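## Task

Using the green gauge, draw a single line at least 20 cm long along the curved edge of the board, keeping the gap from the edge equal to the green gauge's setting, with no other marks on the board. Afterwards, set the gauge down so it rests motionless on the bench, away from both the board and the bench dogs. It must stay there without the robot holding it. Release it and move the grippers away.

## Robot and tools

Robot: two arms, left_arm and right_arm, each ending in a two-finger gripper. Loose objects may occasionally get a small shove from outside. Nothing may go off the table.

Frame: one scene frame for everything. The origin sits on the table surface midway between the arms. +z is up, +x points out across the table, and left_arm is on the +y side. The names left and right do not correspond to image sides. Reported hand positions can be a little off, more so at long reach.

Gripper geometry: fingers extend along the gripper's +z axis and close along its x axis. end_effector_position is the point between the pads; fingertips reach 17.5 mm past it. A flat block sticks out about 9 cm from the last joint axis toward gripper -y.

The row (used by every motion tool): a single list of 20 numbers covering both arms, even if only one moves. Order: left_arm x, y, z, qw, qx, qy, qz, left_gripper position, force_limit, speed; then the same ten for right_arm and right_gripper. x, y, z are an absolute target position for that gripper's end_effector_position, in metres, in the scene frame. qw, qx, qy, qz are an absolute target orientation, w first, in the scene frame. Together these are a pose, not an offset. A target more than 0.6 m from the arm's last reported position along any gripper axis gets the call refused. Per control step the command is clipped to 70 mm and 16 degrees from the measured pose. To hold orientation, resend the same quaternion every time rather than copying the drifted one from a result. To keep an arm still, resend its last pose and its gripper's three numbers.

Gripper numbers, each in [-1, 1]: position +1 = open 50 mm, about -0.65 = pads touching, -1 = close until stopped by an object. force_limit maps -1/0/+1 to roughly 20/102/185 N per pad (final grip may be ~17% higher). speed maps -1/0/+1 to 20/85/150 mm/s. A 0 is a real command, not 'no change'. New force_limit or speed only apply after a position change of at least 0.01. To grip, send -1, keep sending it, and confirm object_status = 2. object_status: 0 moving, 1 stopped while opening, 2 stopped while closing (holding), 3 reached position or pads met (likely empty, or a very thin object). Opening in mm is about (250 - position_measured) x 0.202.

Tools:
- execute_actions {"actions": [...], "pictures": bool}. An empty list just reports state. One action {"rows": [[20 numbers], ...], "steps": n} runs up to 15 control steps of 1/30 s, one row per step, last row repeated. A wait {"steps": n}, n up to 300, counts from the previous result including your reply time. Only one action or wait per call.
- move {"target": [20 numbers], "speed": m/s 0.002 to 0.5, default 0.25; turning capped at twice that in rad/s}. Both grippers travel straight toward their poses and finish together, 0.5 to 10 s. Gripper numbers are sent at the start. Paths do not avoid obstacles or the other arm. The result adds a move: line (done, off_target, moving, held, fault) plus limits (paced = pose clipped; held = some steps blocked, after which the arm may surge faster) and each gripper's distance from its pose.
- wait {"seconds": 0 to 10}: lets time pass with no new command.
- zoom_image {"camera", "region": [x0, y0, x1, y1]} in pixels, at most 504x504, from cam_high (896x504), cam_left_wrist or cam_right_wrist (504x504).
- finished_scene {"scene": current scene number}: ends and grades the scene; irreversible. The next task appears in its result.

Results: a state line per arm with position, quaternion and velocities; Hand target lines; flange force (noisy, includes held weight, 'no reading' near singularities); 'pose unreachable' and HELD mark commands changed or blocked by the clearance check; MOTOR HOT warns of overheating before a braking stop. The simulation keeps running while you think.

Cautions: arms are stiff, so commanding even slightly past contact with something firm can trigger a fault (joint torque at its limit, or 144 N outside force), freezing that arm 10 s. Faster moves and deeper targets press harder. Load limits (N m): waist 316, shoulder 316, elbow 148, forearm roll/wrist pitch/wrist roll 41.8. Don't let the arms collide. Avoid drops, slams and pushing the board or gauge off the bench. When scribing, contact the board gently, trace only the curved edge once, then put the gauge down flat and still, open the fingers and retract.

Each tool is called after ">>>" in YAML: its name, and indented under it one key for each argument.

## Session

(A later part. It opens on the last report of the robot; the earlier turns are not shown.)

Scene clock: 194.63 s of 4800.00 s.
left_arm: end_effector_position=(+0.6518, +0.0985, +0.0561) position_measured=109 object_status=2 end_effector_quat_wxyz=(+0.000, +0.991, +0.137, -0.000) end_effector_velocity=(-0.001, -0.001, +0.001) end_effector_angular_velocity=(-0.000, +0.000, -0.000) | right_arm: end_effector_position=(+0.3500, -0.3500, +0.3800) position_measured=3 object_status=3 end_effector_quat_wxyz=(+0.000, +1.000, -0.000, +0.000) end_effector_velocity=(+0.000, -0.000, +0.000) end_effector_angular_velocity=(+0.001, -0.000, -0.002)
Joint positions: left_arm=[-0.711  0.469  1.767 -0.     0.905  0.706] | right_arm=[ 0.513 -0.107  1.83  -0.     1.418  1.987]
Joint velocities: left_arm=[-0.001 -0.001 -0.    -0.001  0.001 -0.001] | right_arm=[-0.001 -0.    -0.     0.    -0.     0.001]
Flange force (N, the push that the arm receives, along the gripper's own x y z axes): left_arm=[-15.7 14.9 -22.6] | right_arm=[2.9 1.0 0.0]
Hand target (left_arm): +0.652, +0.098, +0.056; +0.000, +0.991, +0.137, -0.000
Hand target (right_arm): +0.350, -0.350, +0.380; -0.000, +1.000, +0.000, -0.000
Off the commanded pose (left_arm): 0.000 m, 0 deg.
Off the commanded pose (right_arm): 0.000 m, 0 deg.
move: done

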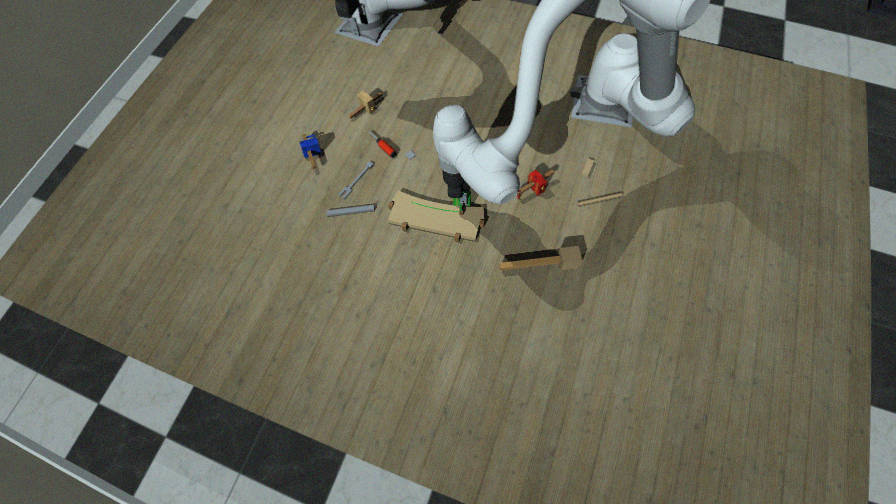

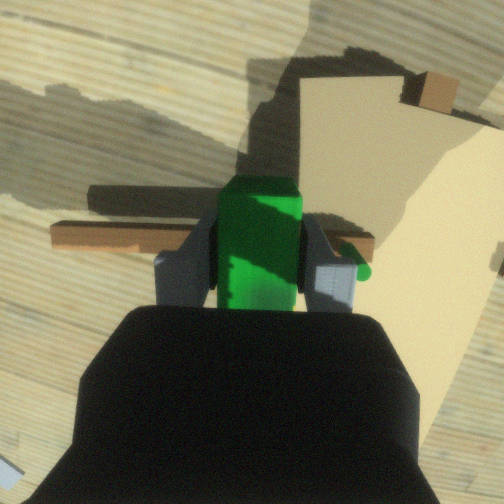

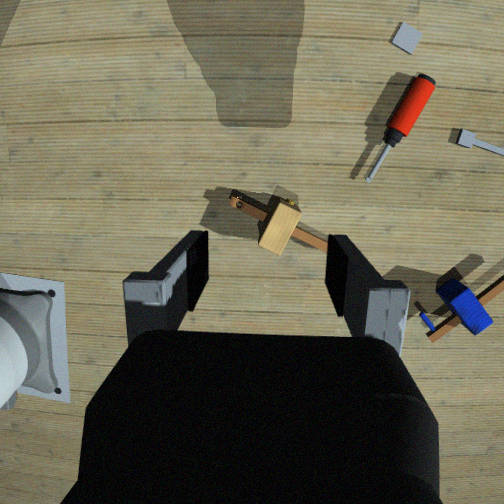

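>>> move:
  target: [0.6475,0.1125,0.0561,0,0.9886,0.1505,0,-1,1,-0.5,0.35,-0.35,0.38,0,1,0,0,1,0,0]
  speed: 0.007

Scene clock: 197.77 s of 4800.00 s.
left_arm: end_effector_position=(+0.6475, +0.1125, +0.0561) position_measured=109 object_status=2 end_effector_quat_wxyz=(+0.000, +0.989, +0.150, -0.000) end_effector_velocity=(+0.000, +0.000, +0.001) end_effector_angular_velocity=(-0.000, -0.000, +0.001) | right_arm: end_effector_position=(+0.3500, -0.3500, +0.3800) position_measured=3 object_status=3 end_effector_quat_wxyz=(-0.000, +1.000, -0.000, +0.000) end_effector_velocity=(+0.000, -0.000, +0.001) end_effector_angular_velocity=(+0.001, -0.003, +0.001)
Joint positions: left_arm=[-0.698  0.456  1.789 -0.     0.896  0.694] | right_arm=[ 0.513 -0.107  1.83  -0.     1.418  1.987]
Joint velocities: left_arm=[ 0.001 -0.001 -0.001  0.     0.001 -0.001] | right_arm=[-0.    -0.001  0.    -0.    -0.001 -0.001]
Flange force (N, the push that the arm receives, along the gripper's own x y z axes): left_arm=[-1.3 7.0 -17.7] | right_arm=[4.3 2.6 -0.3]
Hand target (left_arm): +0.647, +0.112, +0.056; +0.000, +0.989, +0.151, -0.000
Hand target (right_arm): +0.350, -0.350, +0.380; -0.000, +1.000, +0.000, -0.000
Off the commanded pose (left_arm): 0.000 m, 0 deg.
Off the commanded pose (right_arm): 0.000 m, 0 deg.
move: done

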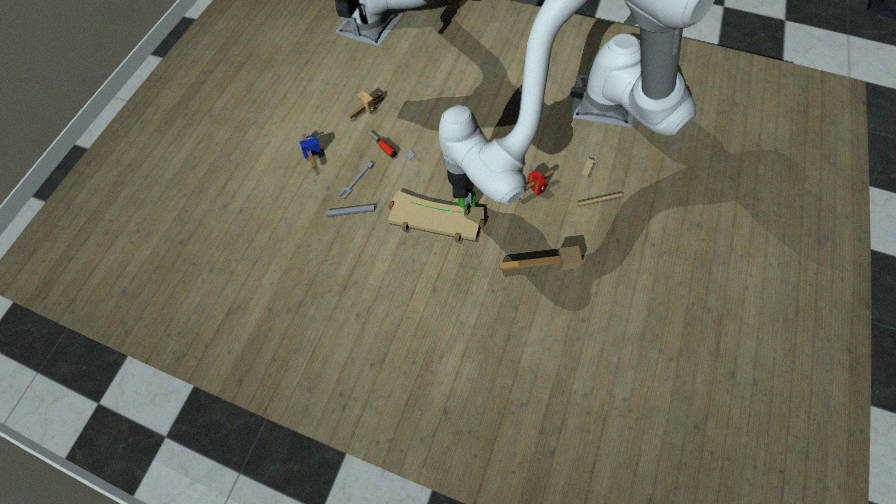

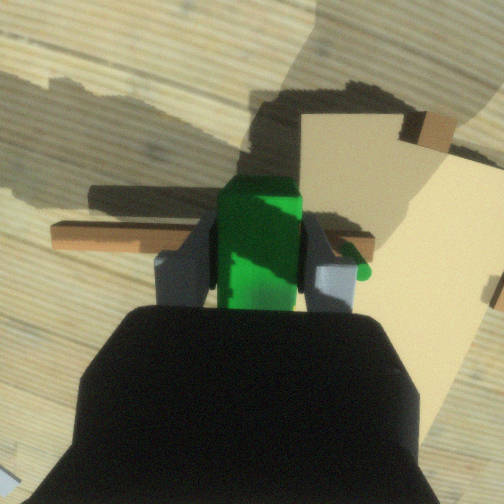

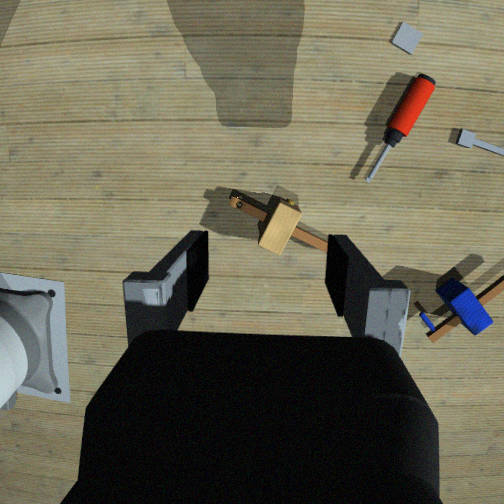

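>>> move:
  target: [0.6439,0.1255,0.0561,0,0.9868,0.162,0,-1,1,-0.5,0.35,-0.35,0.38,0,1,0,0,1,0,0]
  speed: 0.007

Scene clock: 200.57 s of 4800.00 s.
left_arm: end_effector_position=(+0.6439, +0.1255, +0.0561) position_measured=109 object_status=2 end_effector_quat_wxyz=(+0.000, +0.987, +0.162, -0.000) end_effector_velocity=(-0.000, -0.001, -0.000) end_effector_angular_velocity=(+0.001, +0.000, -0.002) | right_arm: end_effector_position=(+0.3500, -0.3500, +0.3800) position_measured=3 object_status=3 end_effector_quat_wxyz=(+0.000, +1.000, +0.000, +0.000) end_effector_velocity=(-0.001, -0.000, -0.000) end_effector_angular_velocity=(-0.001, +0.001, +0.001)
Joint positions: left_arm=[-0.684  0.444  1.809 -0.     0.889  0.684] | right_arm=[ 0.513 -0.107  1.83  -0.     1.418  1.987]
Joint velocities: left_arm=[-0.001  0.    -0.     0.001  0.001  0.   ] | right_arm=[ 0.    -0.     0.    -0.001  0.001 -0.001]
Flange force (N, the push that the arm receives, along the gripper's own x y z axes): left_arm=[-4.5 13.7 -18.7] | right_arm=[2.3 1.0 0.2]
Hand target (left_arm): +0.644, +0.125, +0.056; +0.000, +0.987, +0.162, -0.000
Hand target (right_arm): +0.350, -0.350, +0.380; -0.000, +1.000, +0.000, -0.000
Off the commanded pose (left_arm): 0.000 m, 0 deg.
Off the commanded pose (right_arm): 0.000 m, 0 deg.
move: done

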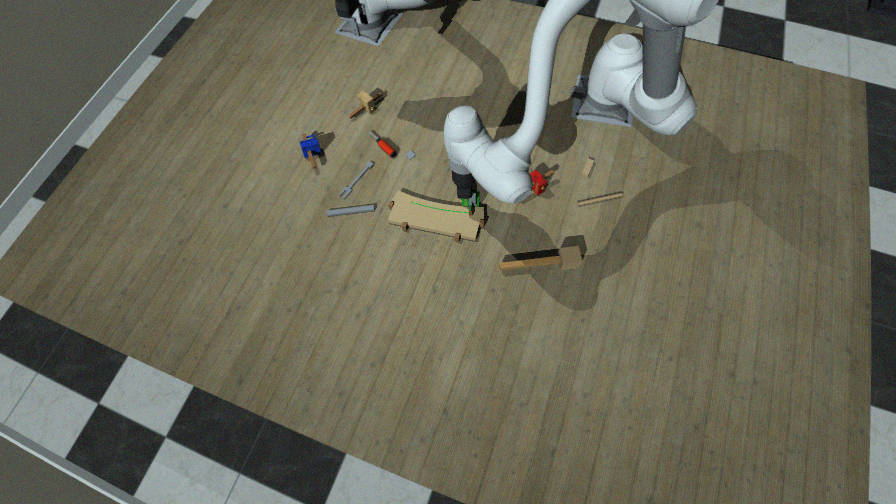

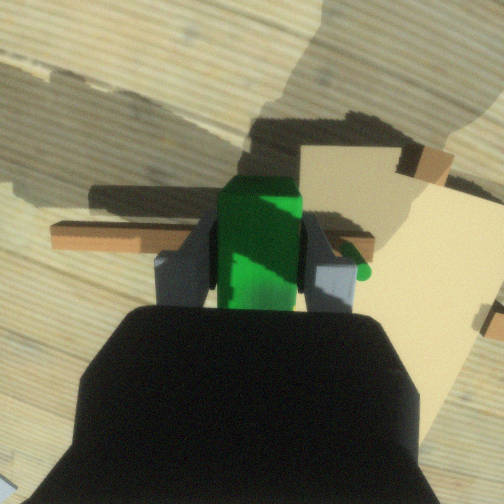

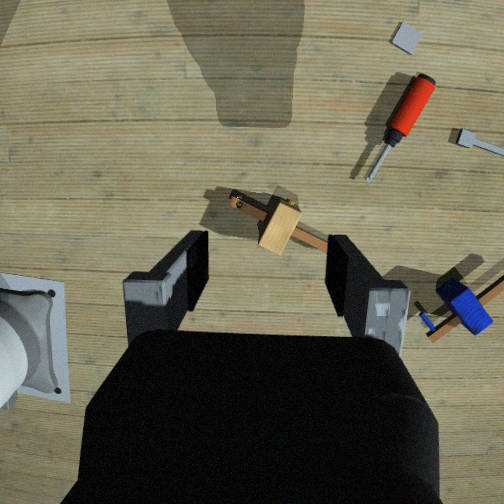

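>>> move:
  target: [0.6396,0.1385,0.0561,0,0.9847,0.174,0,-1,1,-0.5,0.35,-0.35,0.38,0,1,0,0,1,0,0]
  speed: 0.007

Scene clock: 204.30 s of 4800.00 s.
left_arm: end_effector_position=(+0.6396, +0.1385, +0.0561) position_measured=109 object_status=2 end_effector_quat_wxyz=(+0.000, +0.985, +0.174, -0.000) end_effector_velocity=(+0.000, +0.001, -0.000) end_effector_angular_velocity=(+0.000, -0.001, +0.000) | right_arm: end_effector_position=(+0.3500, -0.3500, +0.3800) position_measured=3 object_status=3 end_effector_quat_wxyz=(-0.000, +1.000, -0.000, +0.000) end_effector_velocity=(-0.000, +0.001, -0.000) end_effector_angular_velocity=(+0.001, +0.000, +0.001)
Joint positions: left_arm=[-0.671  0.432  1.829 -0.     0.881  0.673] | right_arm=[ 0.513 -0.107  1.83  -0.     1.418  1.987]
Joint velocities: left_arm=[ 0.001  0.     0.001  0.001 -0.002 -0.   ] | right_arm=[ 0.001  0.     0.     0.001 -0.    -0.   ]
Flange force (N, the push that the arm receives, along the gripper's own x y z axes): left_arm=[-2.8 7.9 -15.8] | right_arm=[2.3 0.8 0.2]
Hand target (left_arm): +0.640, +0.138, +0.056; +0.000, +0.985, +0.174, -0.000
Hand target (right_arm): +0.350, -0.350, +0.380; -0.000, +1.000, +0.000, -0.000
Off the commanded pose (left_arm): 0.000 m, 0 deg.
Off the commanded pose (right_arm): 0.000 m, 0 deg.
move: done

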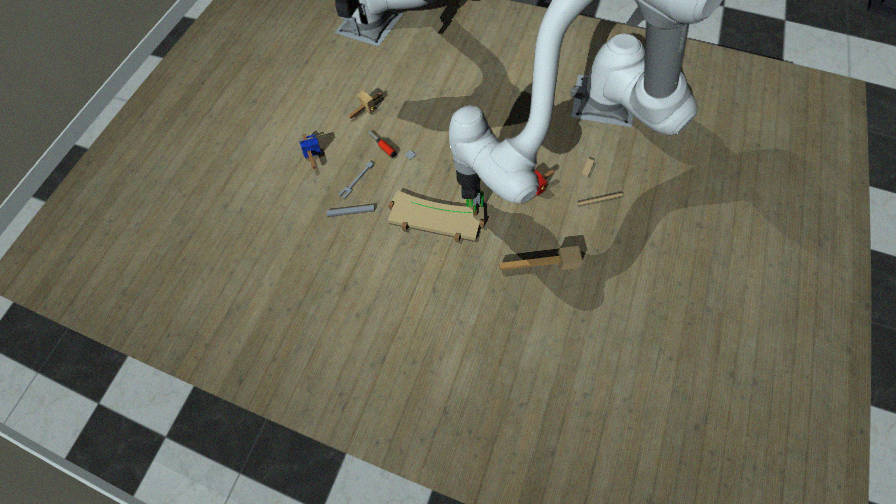

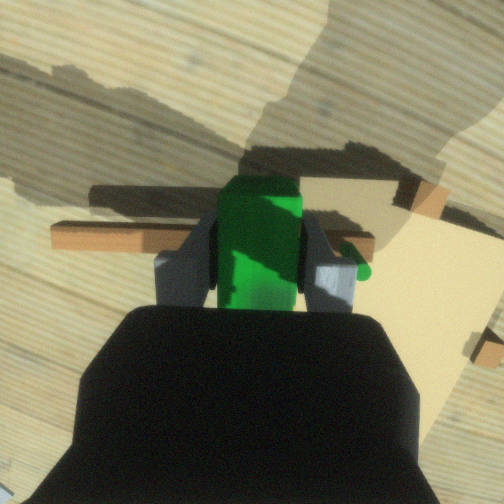

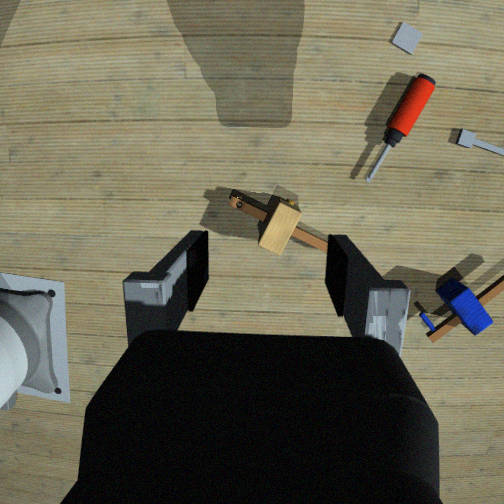

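>>> move:
  target: [0.6374,0.1455,0.0559,0,0.9836,0.18,0,-1,1,-0.5,0.35,-0.35,0.38,0,1,0,0,1,0,0]
  speed: 0.006

>>> move:
  target: [0.6374,0.1455,0.075,0,0.9836,0.18,0,-1,1,-0.5,0.35,-0.35,0.38,0,1,0,0,1,0,0]
  speed: 0.02

>>> move:
  target: [0.52,0.06,0.10,0,1,0,0,-1,1,-0.5,0.35,-0.35,0.38,0,1,0,0,1,0,0]
  speed: 0.08

Scene clock: 207.10 s of 4800.00 s.
left_arm: end_effector_position=(+0.6374, +0.1455, +0.0559) position_measured=109 object_status=2 end_effector_quat_wxyz=(+0.000, +0.984, +0.180, -0.000) end_effector_velocity=(+0.000, +0.001, -0.000) end_effector_angular_velocity=(+0.001, -0.000, +0.000) | right_arm: end_effector_position=(+0.3500, -0.3500, +0.3800) position_measured=3 object_status=3 end_effector_quat_wxyz=(-0.000, +1.000, -0.000, +0.000) end_effector_velocity=(+0.001, +0.000, -0.001) end_effector_angular_velocity=(+0.000, -0.001, -0.001)
Joint positions: left_arm=[-0.664  0.425  1.839 -0.     0.877  0.668] | right_arm=[ 0.513 -0.107  1.83  -0.     1.418  1.987]
Joint velocities: left_arm=[ 0.001  0.     0.     0.001 -0.001 -0.001] | right_arm=[-0.     0.001 -0.    -0.    -0.002  0.001]
Flange force (N, the push that the arm receives, along the gripper's own x y z axes): left_arm=[-17.5 18.2 -27.6] | right_arm=[4.2 1.7 -0.3]
Hand target (left_arm): +0.637, +0.145, +0.056; +0.000, +0.984, +0.180, -0.000
Hand target (right_arm): +0.350, -0.350, +0.380; -0.000, +1.000, +0.000, -0.000
Off the commanded pose (left_arm): 0.000 m, 0 deg.
Off the commanded pose (right_arm): 0.000 m, 0 deg.
move: done

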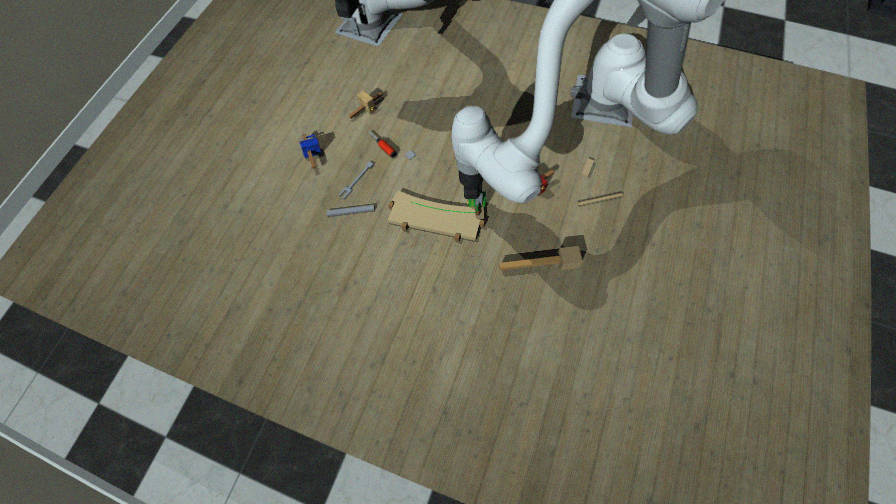

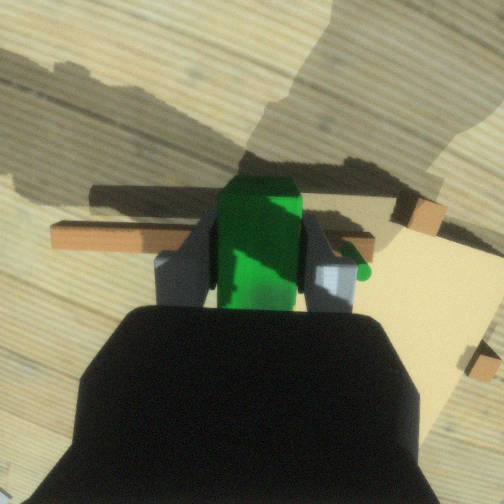

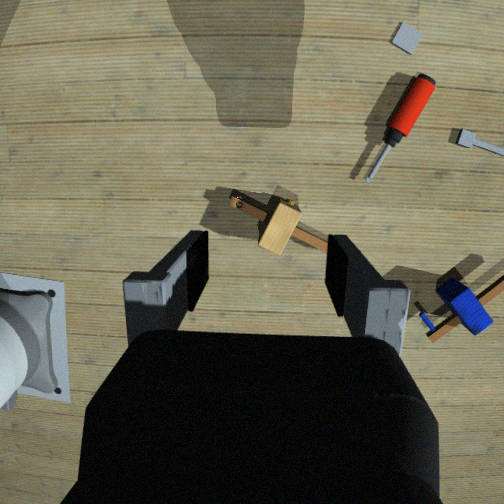

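Scene clock: 208.27 s of 4800.00 s.
left_arm: end_effector_position=(+0.6374, +0.1455, +0.0750) position_measured=109 object_status=2 end_effector_quat_wxyz=(-0.000, +0.984, +0.180, +0.000) end_effector_velocity=(+0.000, +0.000, -0.000) end_effector_angular_velocity=(+0.001, +0.001, -0.000) | right_arm: end_effector_position=(+0.3500, -0.3500, +0.3800) position_measured=3 object_status=3 end_effector_quat_wxyz=(-0.000, +1.000, -0.000, +0.000) end_effector_velocity=(-0.000, -0.001, -0.000) end_effector_angular_velocity=(-0.001, +0.002, -0.002)
Joint positions: left_arm=[-0.663  0.405  1.827  0.     0.91   0.668] | right_arm=[ 0.513 -0.107  1.83  -0.     1.418  1.987]
Joint velocities: left_arm=[ 0.     0.    -0.     0.001  0.001 -0.   ] | right_arm=[-0.001 -0.     0.    -0.     0.002  0.001]
Flange force (N, the push that the arm receives, along the gripper's own x y z axes): left_arm=[2.2 0.7 -4.4] | right_arm=[3.1 0.8 -0.5]
Hand target (left_arm): +0.637, +0.145, +0.075; -0.000, +0.984, +0.180, +0.000
Hand target (right_arm): +0.350, -0.350, +0.380; -0.000, +1.000, +0.000, -0.000
Off the commanded pose (left_arm): 0.000 m, 0 deg.
Off the commanded pose (right_arm): 0.000 m, 0 deg.
move: done

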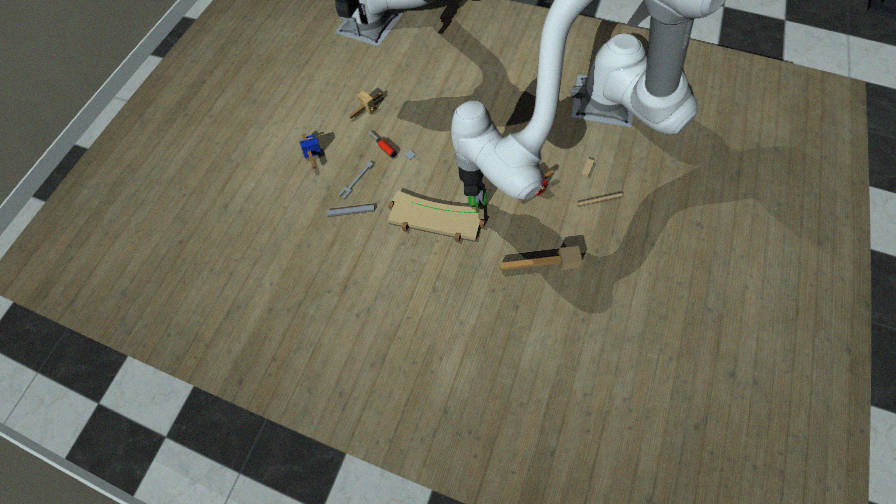

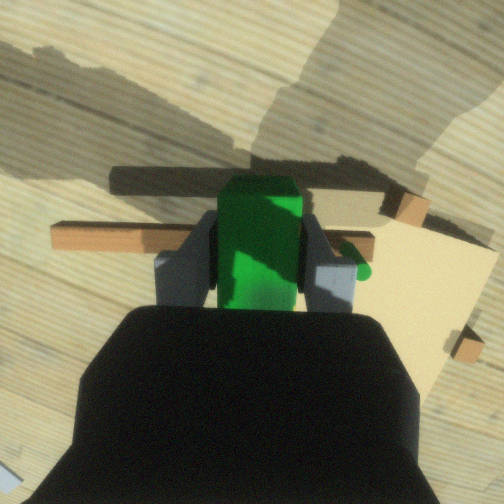

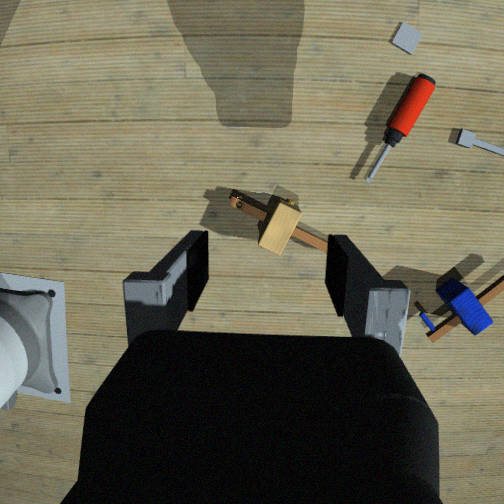

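Scene clock: 210.80 s of 4800.00 s.
left_arm: end_effector_position=(+0.5202, +0.0599, +0.1000) position_measured=109 object_status=2 end_effector_quat_wxyz=(-0.000, +1.000, +0.000, +0.000) end_effector_velocity=(+0.000, -0.001, +0.000) end_effector_angular_velocity=(-0.002, -0.000, -0.000) | right_arm: end_effector_position=(+0.3500, -0.3500, +0.3800) position_measured=3 object_status=3 end_effector_quat_wxyz=(+0.000, +1.000, +0.000, +0.000) end_effector_velocity=(+0.000, +0.000, -0.000) end_effector_angular_velocity=(-0.000, -0.000, +0.001)
Joint positions: left_arm=[-0.886  0.305  1.919  0.001  0.917  0.807] | right_arm=[ 0.513 -0.107  1.83  -0.     1.418  1.987]
Joint velocities: left_arm=[-0.    -0.    -0.    -0.001 -0.001  0.001] | right_arm=[ 0.     0.     0.    -0.    -0.001 -0.   ]
Flange force (N, the push that the arm receives, along the gripper's own x y z axes): left_arm=[0.6 2.6 -5.2] | right_arm=[3.6 1.1 0.8]
Hand target (left_arm): +0.520, +0.060, +0.100; -0.000, +1.000, +0.000, +0.000
Hand target (right_arm): +0.350, -0.350, +0.380; -0.000, +1.000, +0.000, -0.000
Off the commanded pose (left_arm): 0.000 m, 0 deg.
Off the commanded pose (right_arm): 0.000 m, 0 deg.
move: done

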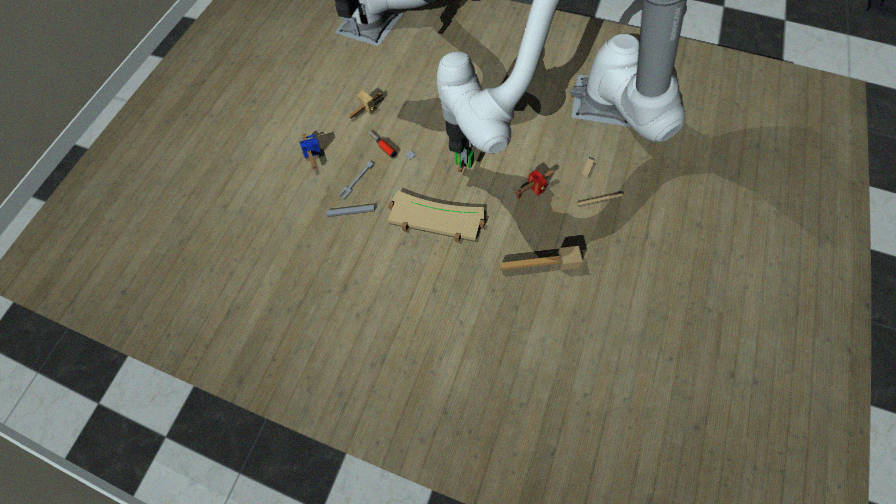

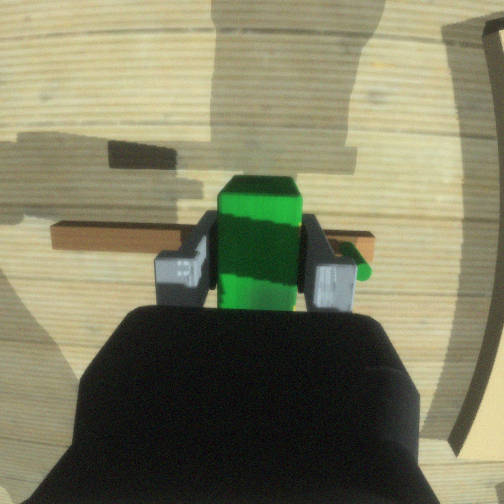

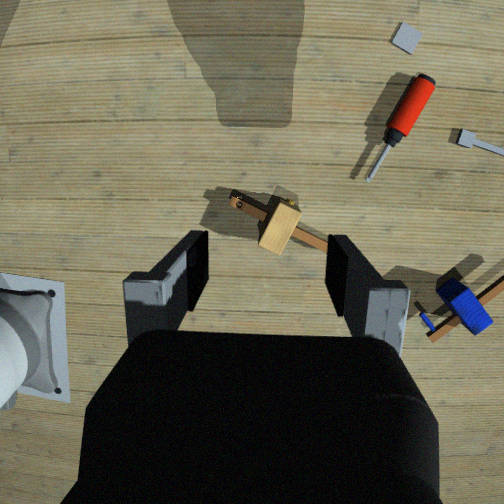

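>>> move:
  target: [0.52,0.06,0.052,0,1,0,0,-1,1,-0.5,0.35,-0.35,0.38,0,1,0,0,1,0,0]
  speed: 0.03

>>> move:
  target: [0.52,0.06,0.0503,0,1,0,0,-1,1,-0.5,0.35,-0.35,0.38,0,1,0,0,1,0,0]
  speed: 0.002

Scene clock: 213.60 s of 4800.00 s.
left_arm: end_effector_position=(+0.5199, +0.0600, +0.0520) position_measured=109 object_status=2 end_effector_quat_wxyz=(+0.000, +1.000, -0.000, -0.000) end_effector_velocity=(+0.001, -0.000, +0.001) end_effector_angular_velocity=(-0.001, -0.002, +0.002) | right_arm: end_effector_position=(+0.3500, -0.3500, +0.3800) position_measured=3 object_status=3 end_effector_quat_wxyz=(-0.000, +1.000, +0.000, +0.000) end_effector_velocity=(+0.000, -0.001, +0.000) end_effector_angular_velocity=(-0.000, +0.000, -0.001)
Joint positions: left_arm=[-0.886  0.358  1.953 -0.     0.83   0.808] | right_arm=[ 0.513 -0.107  1.83  -0.     1.418  1.987]
Joint velocities: left_arm=[ 0.001 -0.001 -0.001  0.001 -0.001 -0.001] | right_arm=[-0.001 -0.    -0.    -0.     0.001  0.   ]
Flange force (N, the push that the arm receives, along the gripper's own x y z axes): left_arm=[-0.9 2.4 -7.6] | right_arm=[4.1 1.1 0.3]
Hand target (left_arm): +0.520, +0.060, +0.052; +0.000, +1.000, -0.000, -0.000
Hand target (right_arm): +0.350, -0.350, +0.380; +0.000, +1.000, +0.000, -0.000
Off the commanded pose (left_arm): 0.000 m, 0 deg.
Off the commanded pose (right_arm): 0.000 m, 0 deg.
move: done

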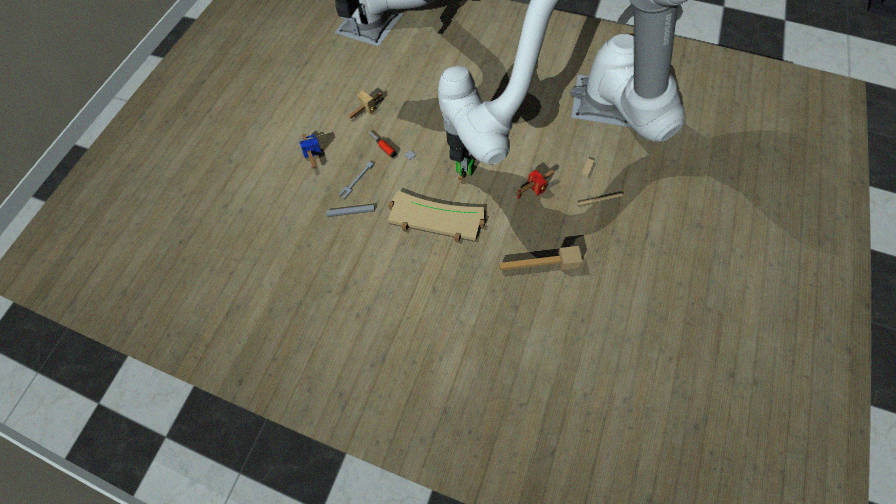

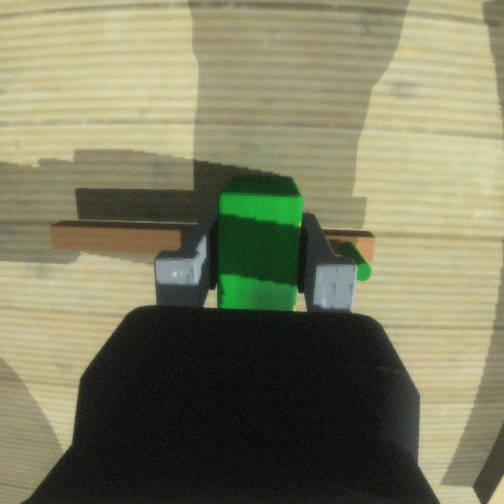

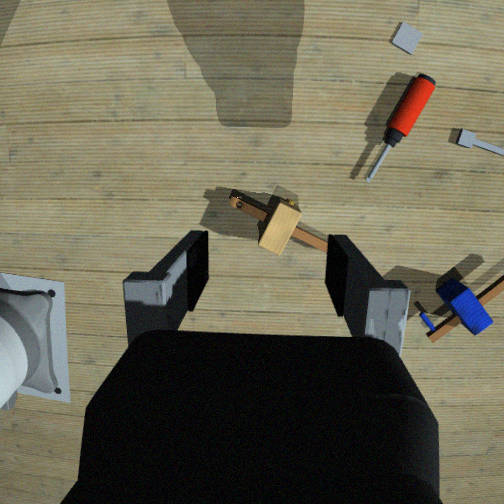

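Scene clock: 214.67 s of 4800.00 s.
left_arm: end_effector_position=(+0.5200, +0.0600, +0.0503) position_measured=109 object_status=2 end_effector_quat_wxyz=(+0.000, +1.000, -0.000, -0.000) end_effector_velocity=(-0.000, -0.001, +0.000) end_effector_angular_velocity=(-0.002, -0.002, -0.001) | right_arm: end_effector_position=(+0.3500, -0.3500, +0.3800) position_measured=3 object_status=3 end_effector_quat_wxyz=(+0.000, +1.000, -0.000, +0.000) end_effector_velocity=(-0.000, +0.000, -0.001) end_effector_angular_velocity=(-0.001, +0.003, -0.001)
Joint positions: left_arm=[-0.886  0.36   1.954 -0.     0.827  0.808] | right_arm=[ 0.513 -0.107  1.83  -0.     1.418  1.987]
Joint velocities: left_arm=[-0.001 -0.001  0.001 -0.    -0.002  0.   ] | right_arm=[ 0.     0.001 -0.     0.     0.002  0.001]
Flange force (N, the push that the arm receives, along the gripper's own x y z axes): left_arm=[-0.1 2.8 -4.4] | right_arm=[3.8 1.0 0.2]
Hand target (left_arm): +0.520, +0.060, +0.050; +0.000, +1.000, -0.000, -0.000
Hand target (right_arm): +0.350, -0.350, +0.380; +0.000, +1.000, +0.000, -0.000
Off the commanded pose (left_arm): 0.000 m, 0 deg.
Off the commanded pose (right_arm): 0.000 m, 0 deg.
move: done

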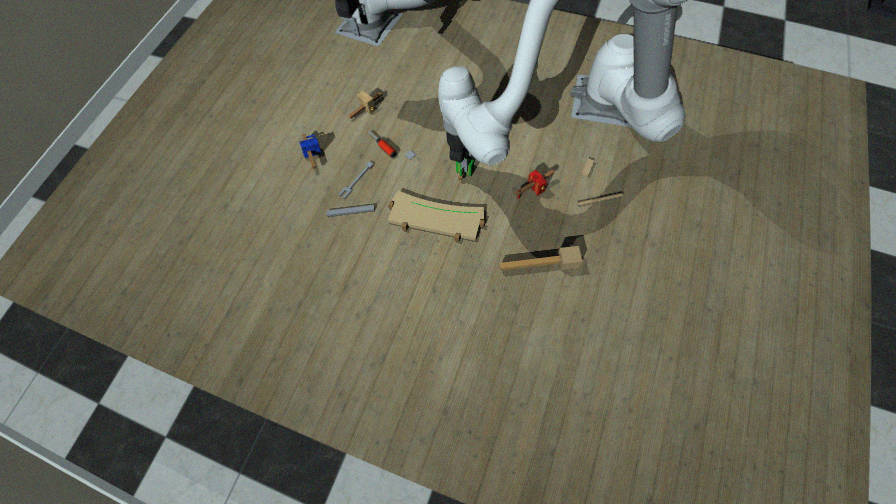

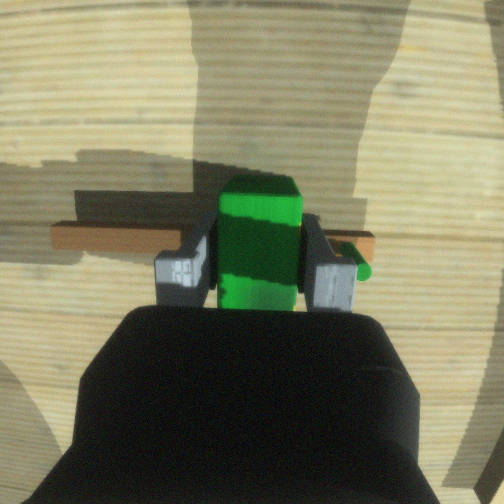

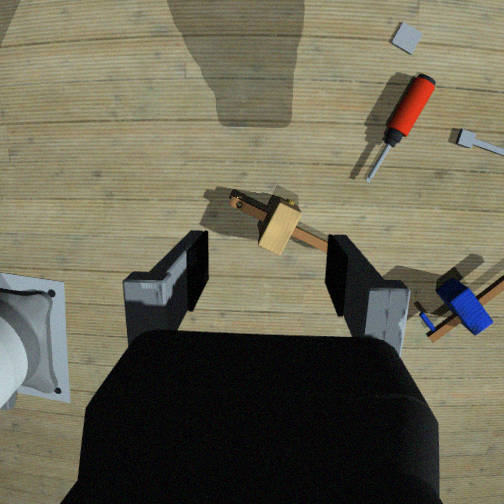

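>>> move:
  target: [0.52,0.06,0.0488,0,1,0,0,-1,1,-0.5,0.35,-0.35,0.38,0,1,0,0,1,0,0]
  speed: 0.002

>>> move:
  target: [0.52,0.06,0.0473,0,1,0,0,-1,1,-0.5,0.35,-0.35,0.38,0,1,0,0,1,0,0]
  speed: 0.002

Scene clock: 216.67 s of 4800.00 s.
left_arm: end_effector_position=(+0.5200, +0.0600, +0.0489) position_measured=109 object_status=2 end_effector_quat_wxyz=(+0.000, +1.000, -0.000, +0.000) end_effector_velocity=(+0.001, -0.000, +0.001) end_effector_angular_velocity=(-0.001, -0.001, -0.000) | right_arm: end_effector_position=(+0.3500, -0.3500, +0.3800) position_measured=3 object_status=3 end_effector_quat_wxyz=(+0.000, +1.000, +0.000, +0.000) end_effector_velocity=(+0.000, -0.001, +0.000) end_effector_angular_velocity=(+0.000, -0.000, -0.001)
Joint positions: left_arm=[-0.886  0.362  1.955 -0.     0.825  0.808] | right_arm=[ 0.513 -0.107  1.83  -0.     1.418  1.987]
Joint velocities: left_arm=[ 0.    -0.    -0.001  0.     0.     0.   ] | right_arm=[-0.002 -0.001  0.    -0.     0.001 -0.   ]
Flange force (N, the push that the arm receives, along the gripper's own x y z axes): left_arm=[-5.6 1.1 -49.0] | right_arm=[3.8 2.7 0.1]
Hand target (left_arm): +0.520, +0.060, +0.049; +0.000, +1.000, -0.000, -0.000
Hand target (right_arm): +0.350, -0.350, +0.380; -0.000, +1.000, +0.000, -0.000
Off the commanded pose (left_arm): 0.000 m, 0 deg.
Off the commanded pose (right_arm): 0.000 m, 0 deg.
move: done

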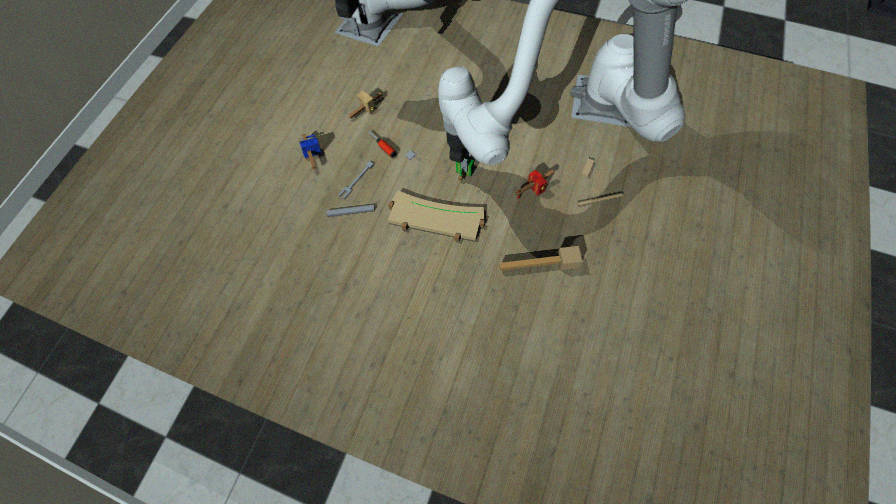

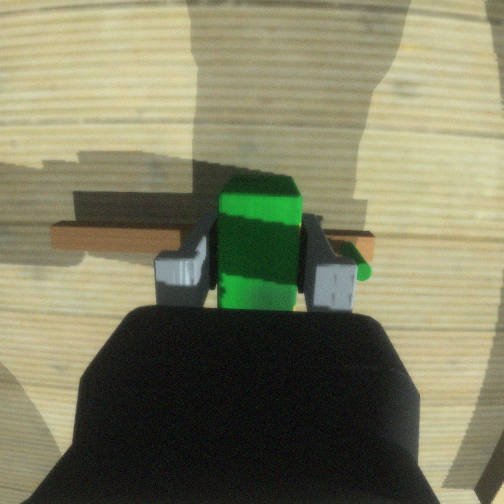

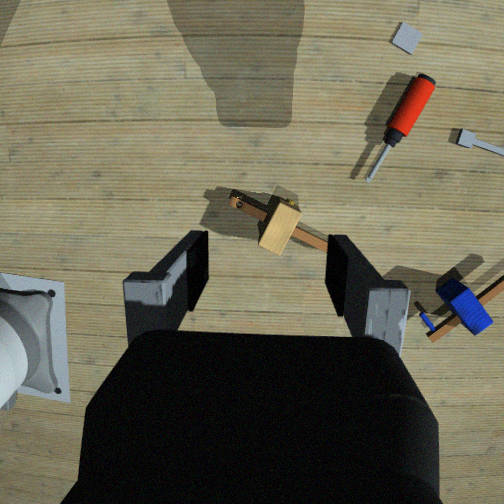

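Scene clock: 227.30 s of 4800.00 s.
left_arm: end_effector_position=(+0.5201, +0.0599, +0.0491) position_measured=109 object_status=2 end_effector_quat_wxyz=(+0.000, +1.000, -0.000, +0.000) end_effector_velocity=(-0.000, -0.000, +0.000) end_effector_angular_velocity=(+0.000, +0.000, -0.000) | right_arm: end_effector_position=(+0.3500, -0.3500, +0.3800) position_measured=3 object_status=3 end_effector_quat_wxyz=(+0.000, +1.000, +0.000, +0.000) end_effector_velocity=(+0.000, -0.000, -0.000) end_effector_angular_velocity=(-0.000, -0.000, +0.000)
Joint positions: left_arm=[-0.886  0.362  1.955 -0.     0.825  0.808] | right_arm=[ 0.513 -0.107  1.83  -0.     1.418  1.987]
Joint velocities: left_arm=[-0.    -0.    -0.    -0.     0.001 -0.   ] | right_arm=[-0.     0.     0.    -0.    -0.001 -0.   ]
Flange force (N, the push that the arm receives, along the gripper's own x y z axes): left_arm=[-4.7 0.9 -27.6] | right_arm=[3.3 2.2 -0.1]
Hand target (left_arm): +0.520, +0.060, +0.049; +0.000, +1.000, -0.000, +0.000
Hand target (right_arm): +0.350, -0.350, +0.380; -0.000, +1.000, +0.000, -0.000
Off the commanded pose (left_arm): 0.002 m, 0 deg.
Off the commanded pose (right_arm): 0.000 m, 0 deg.
FORCE FAULT: contact force on the left arm reached its limit, and that arm stopped for 10 seconds. The contact can be on any part of that arm, not only on its tool. That arm's remaining commands of this call were not run. That arm holds still and accepts commands again. Move the arm away from the contact; if what it grips holds it there, let go first. Pushing or pulling that hard again can fault the arm again.
move: fault (left_arm)

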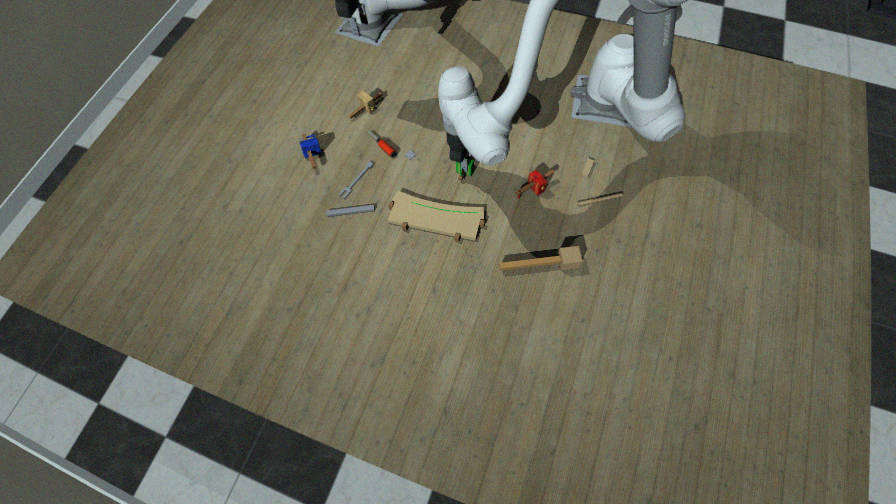

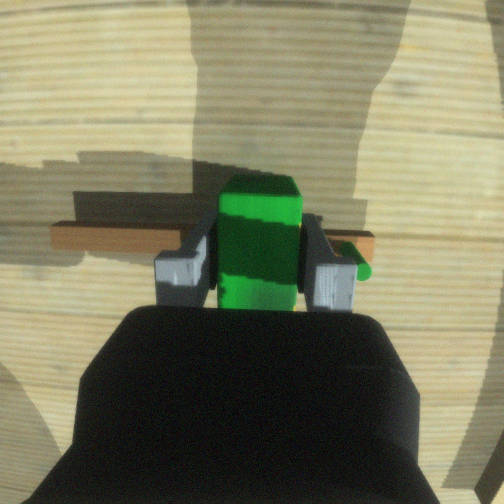

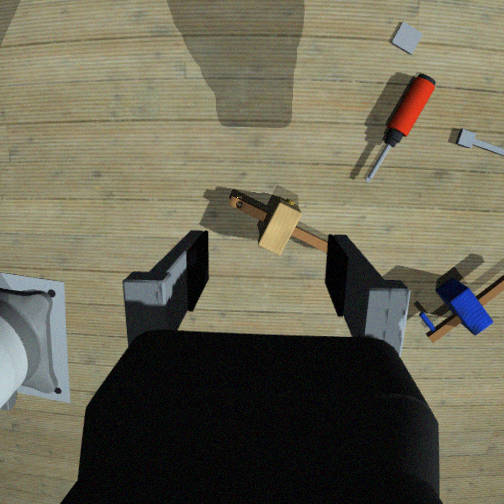

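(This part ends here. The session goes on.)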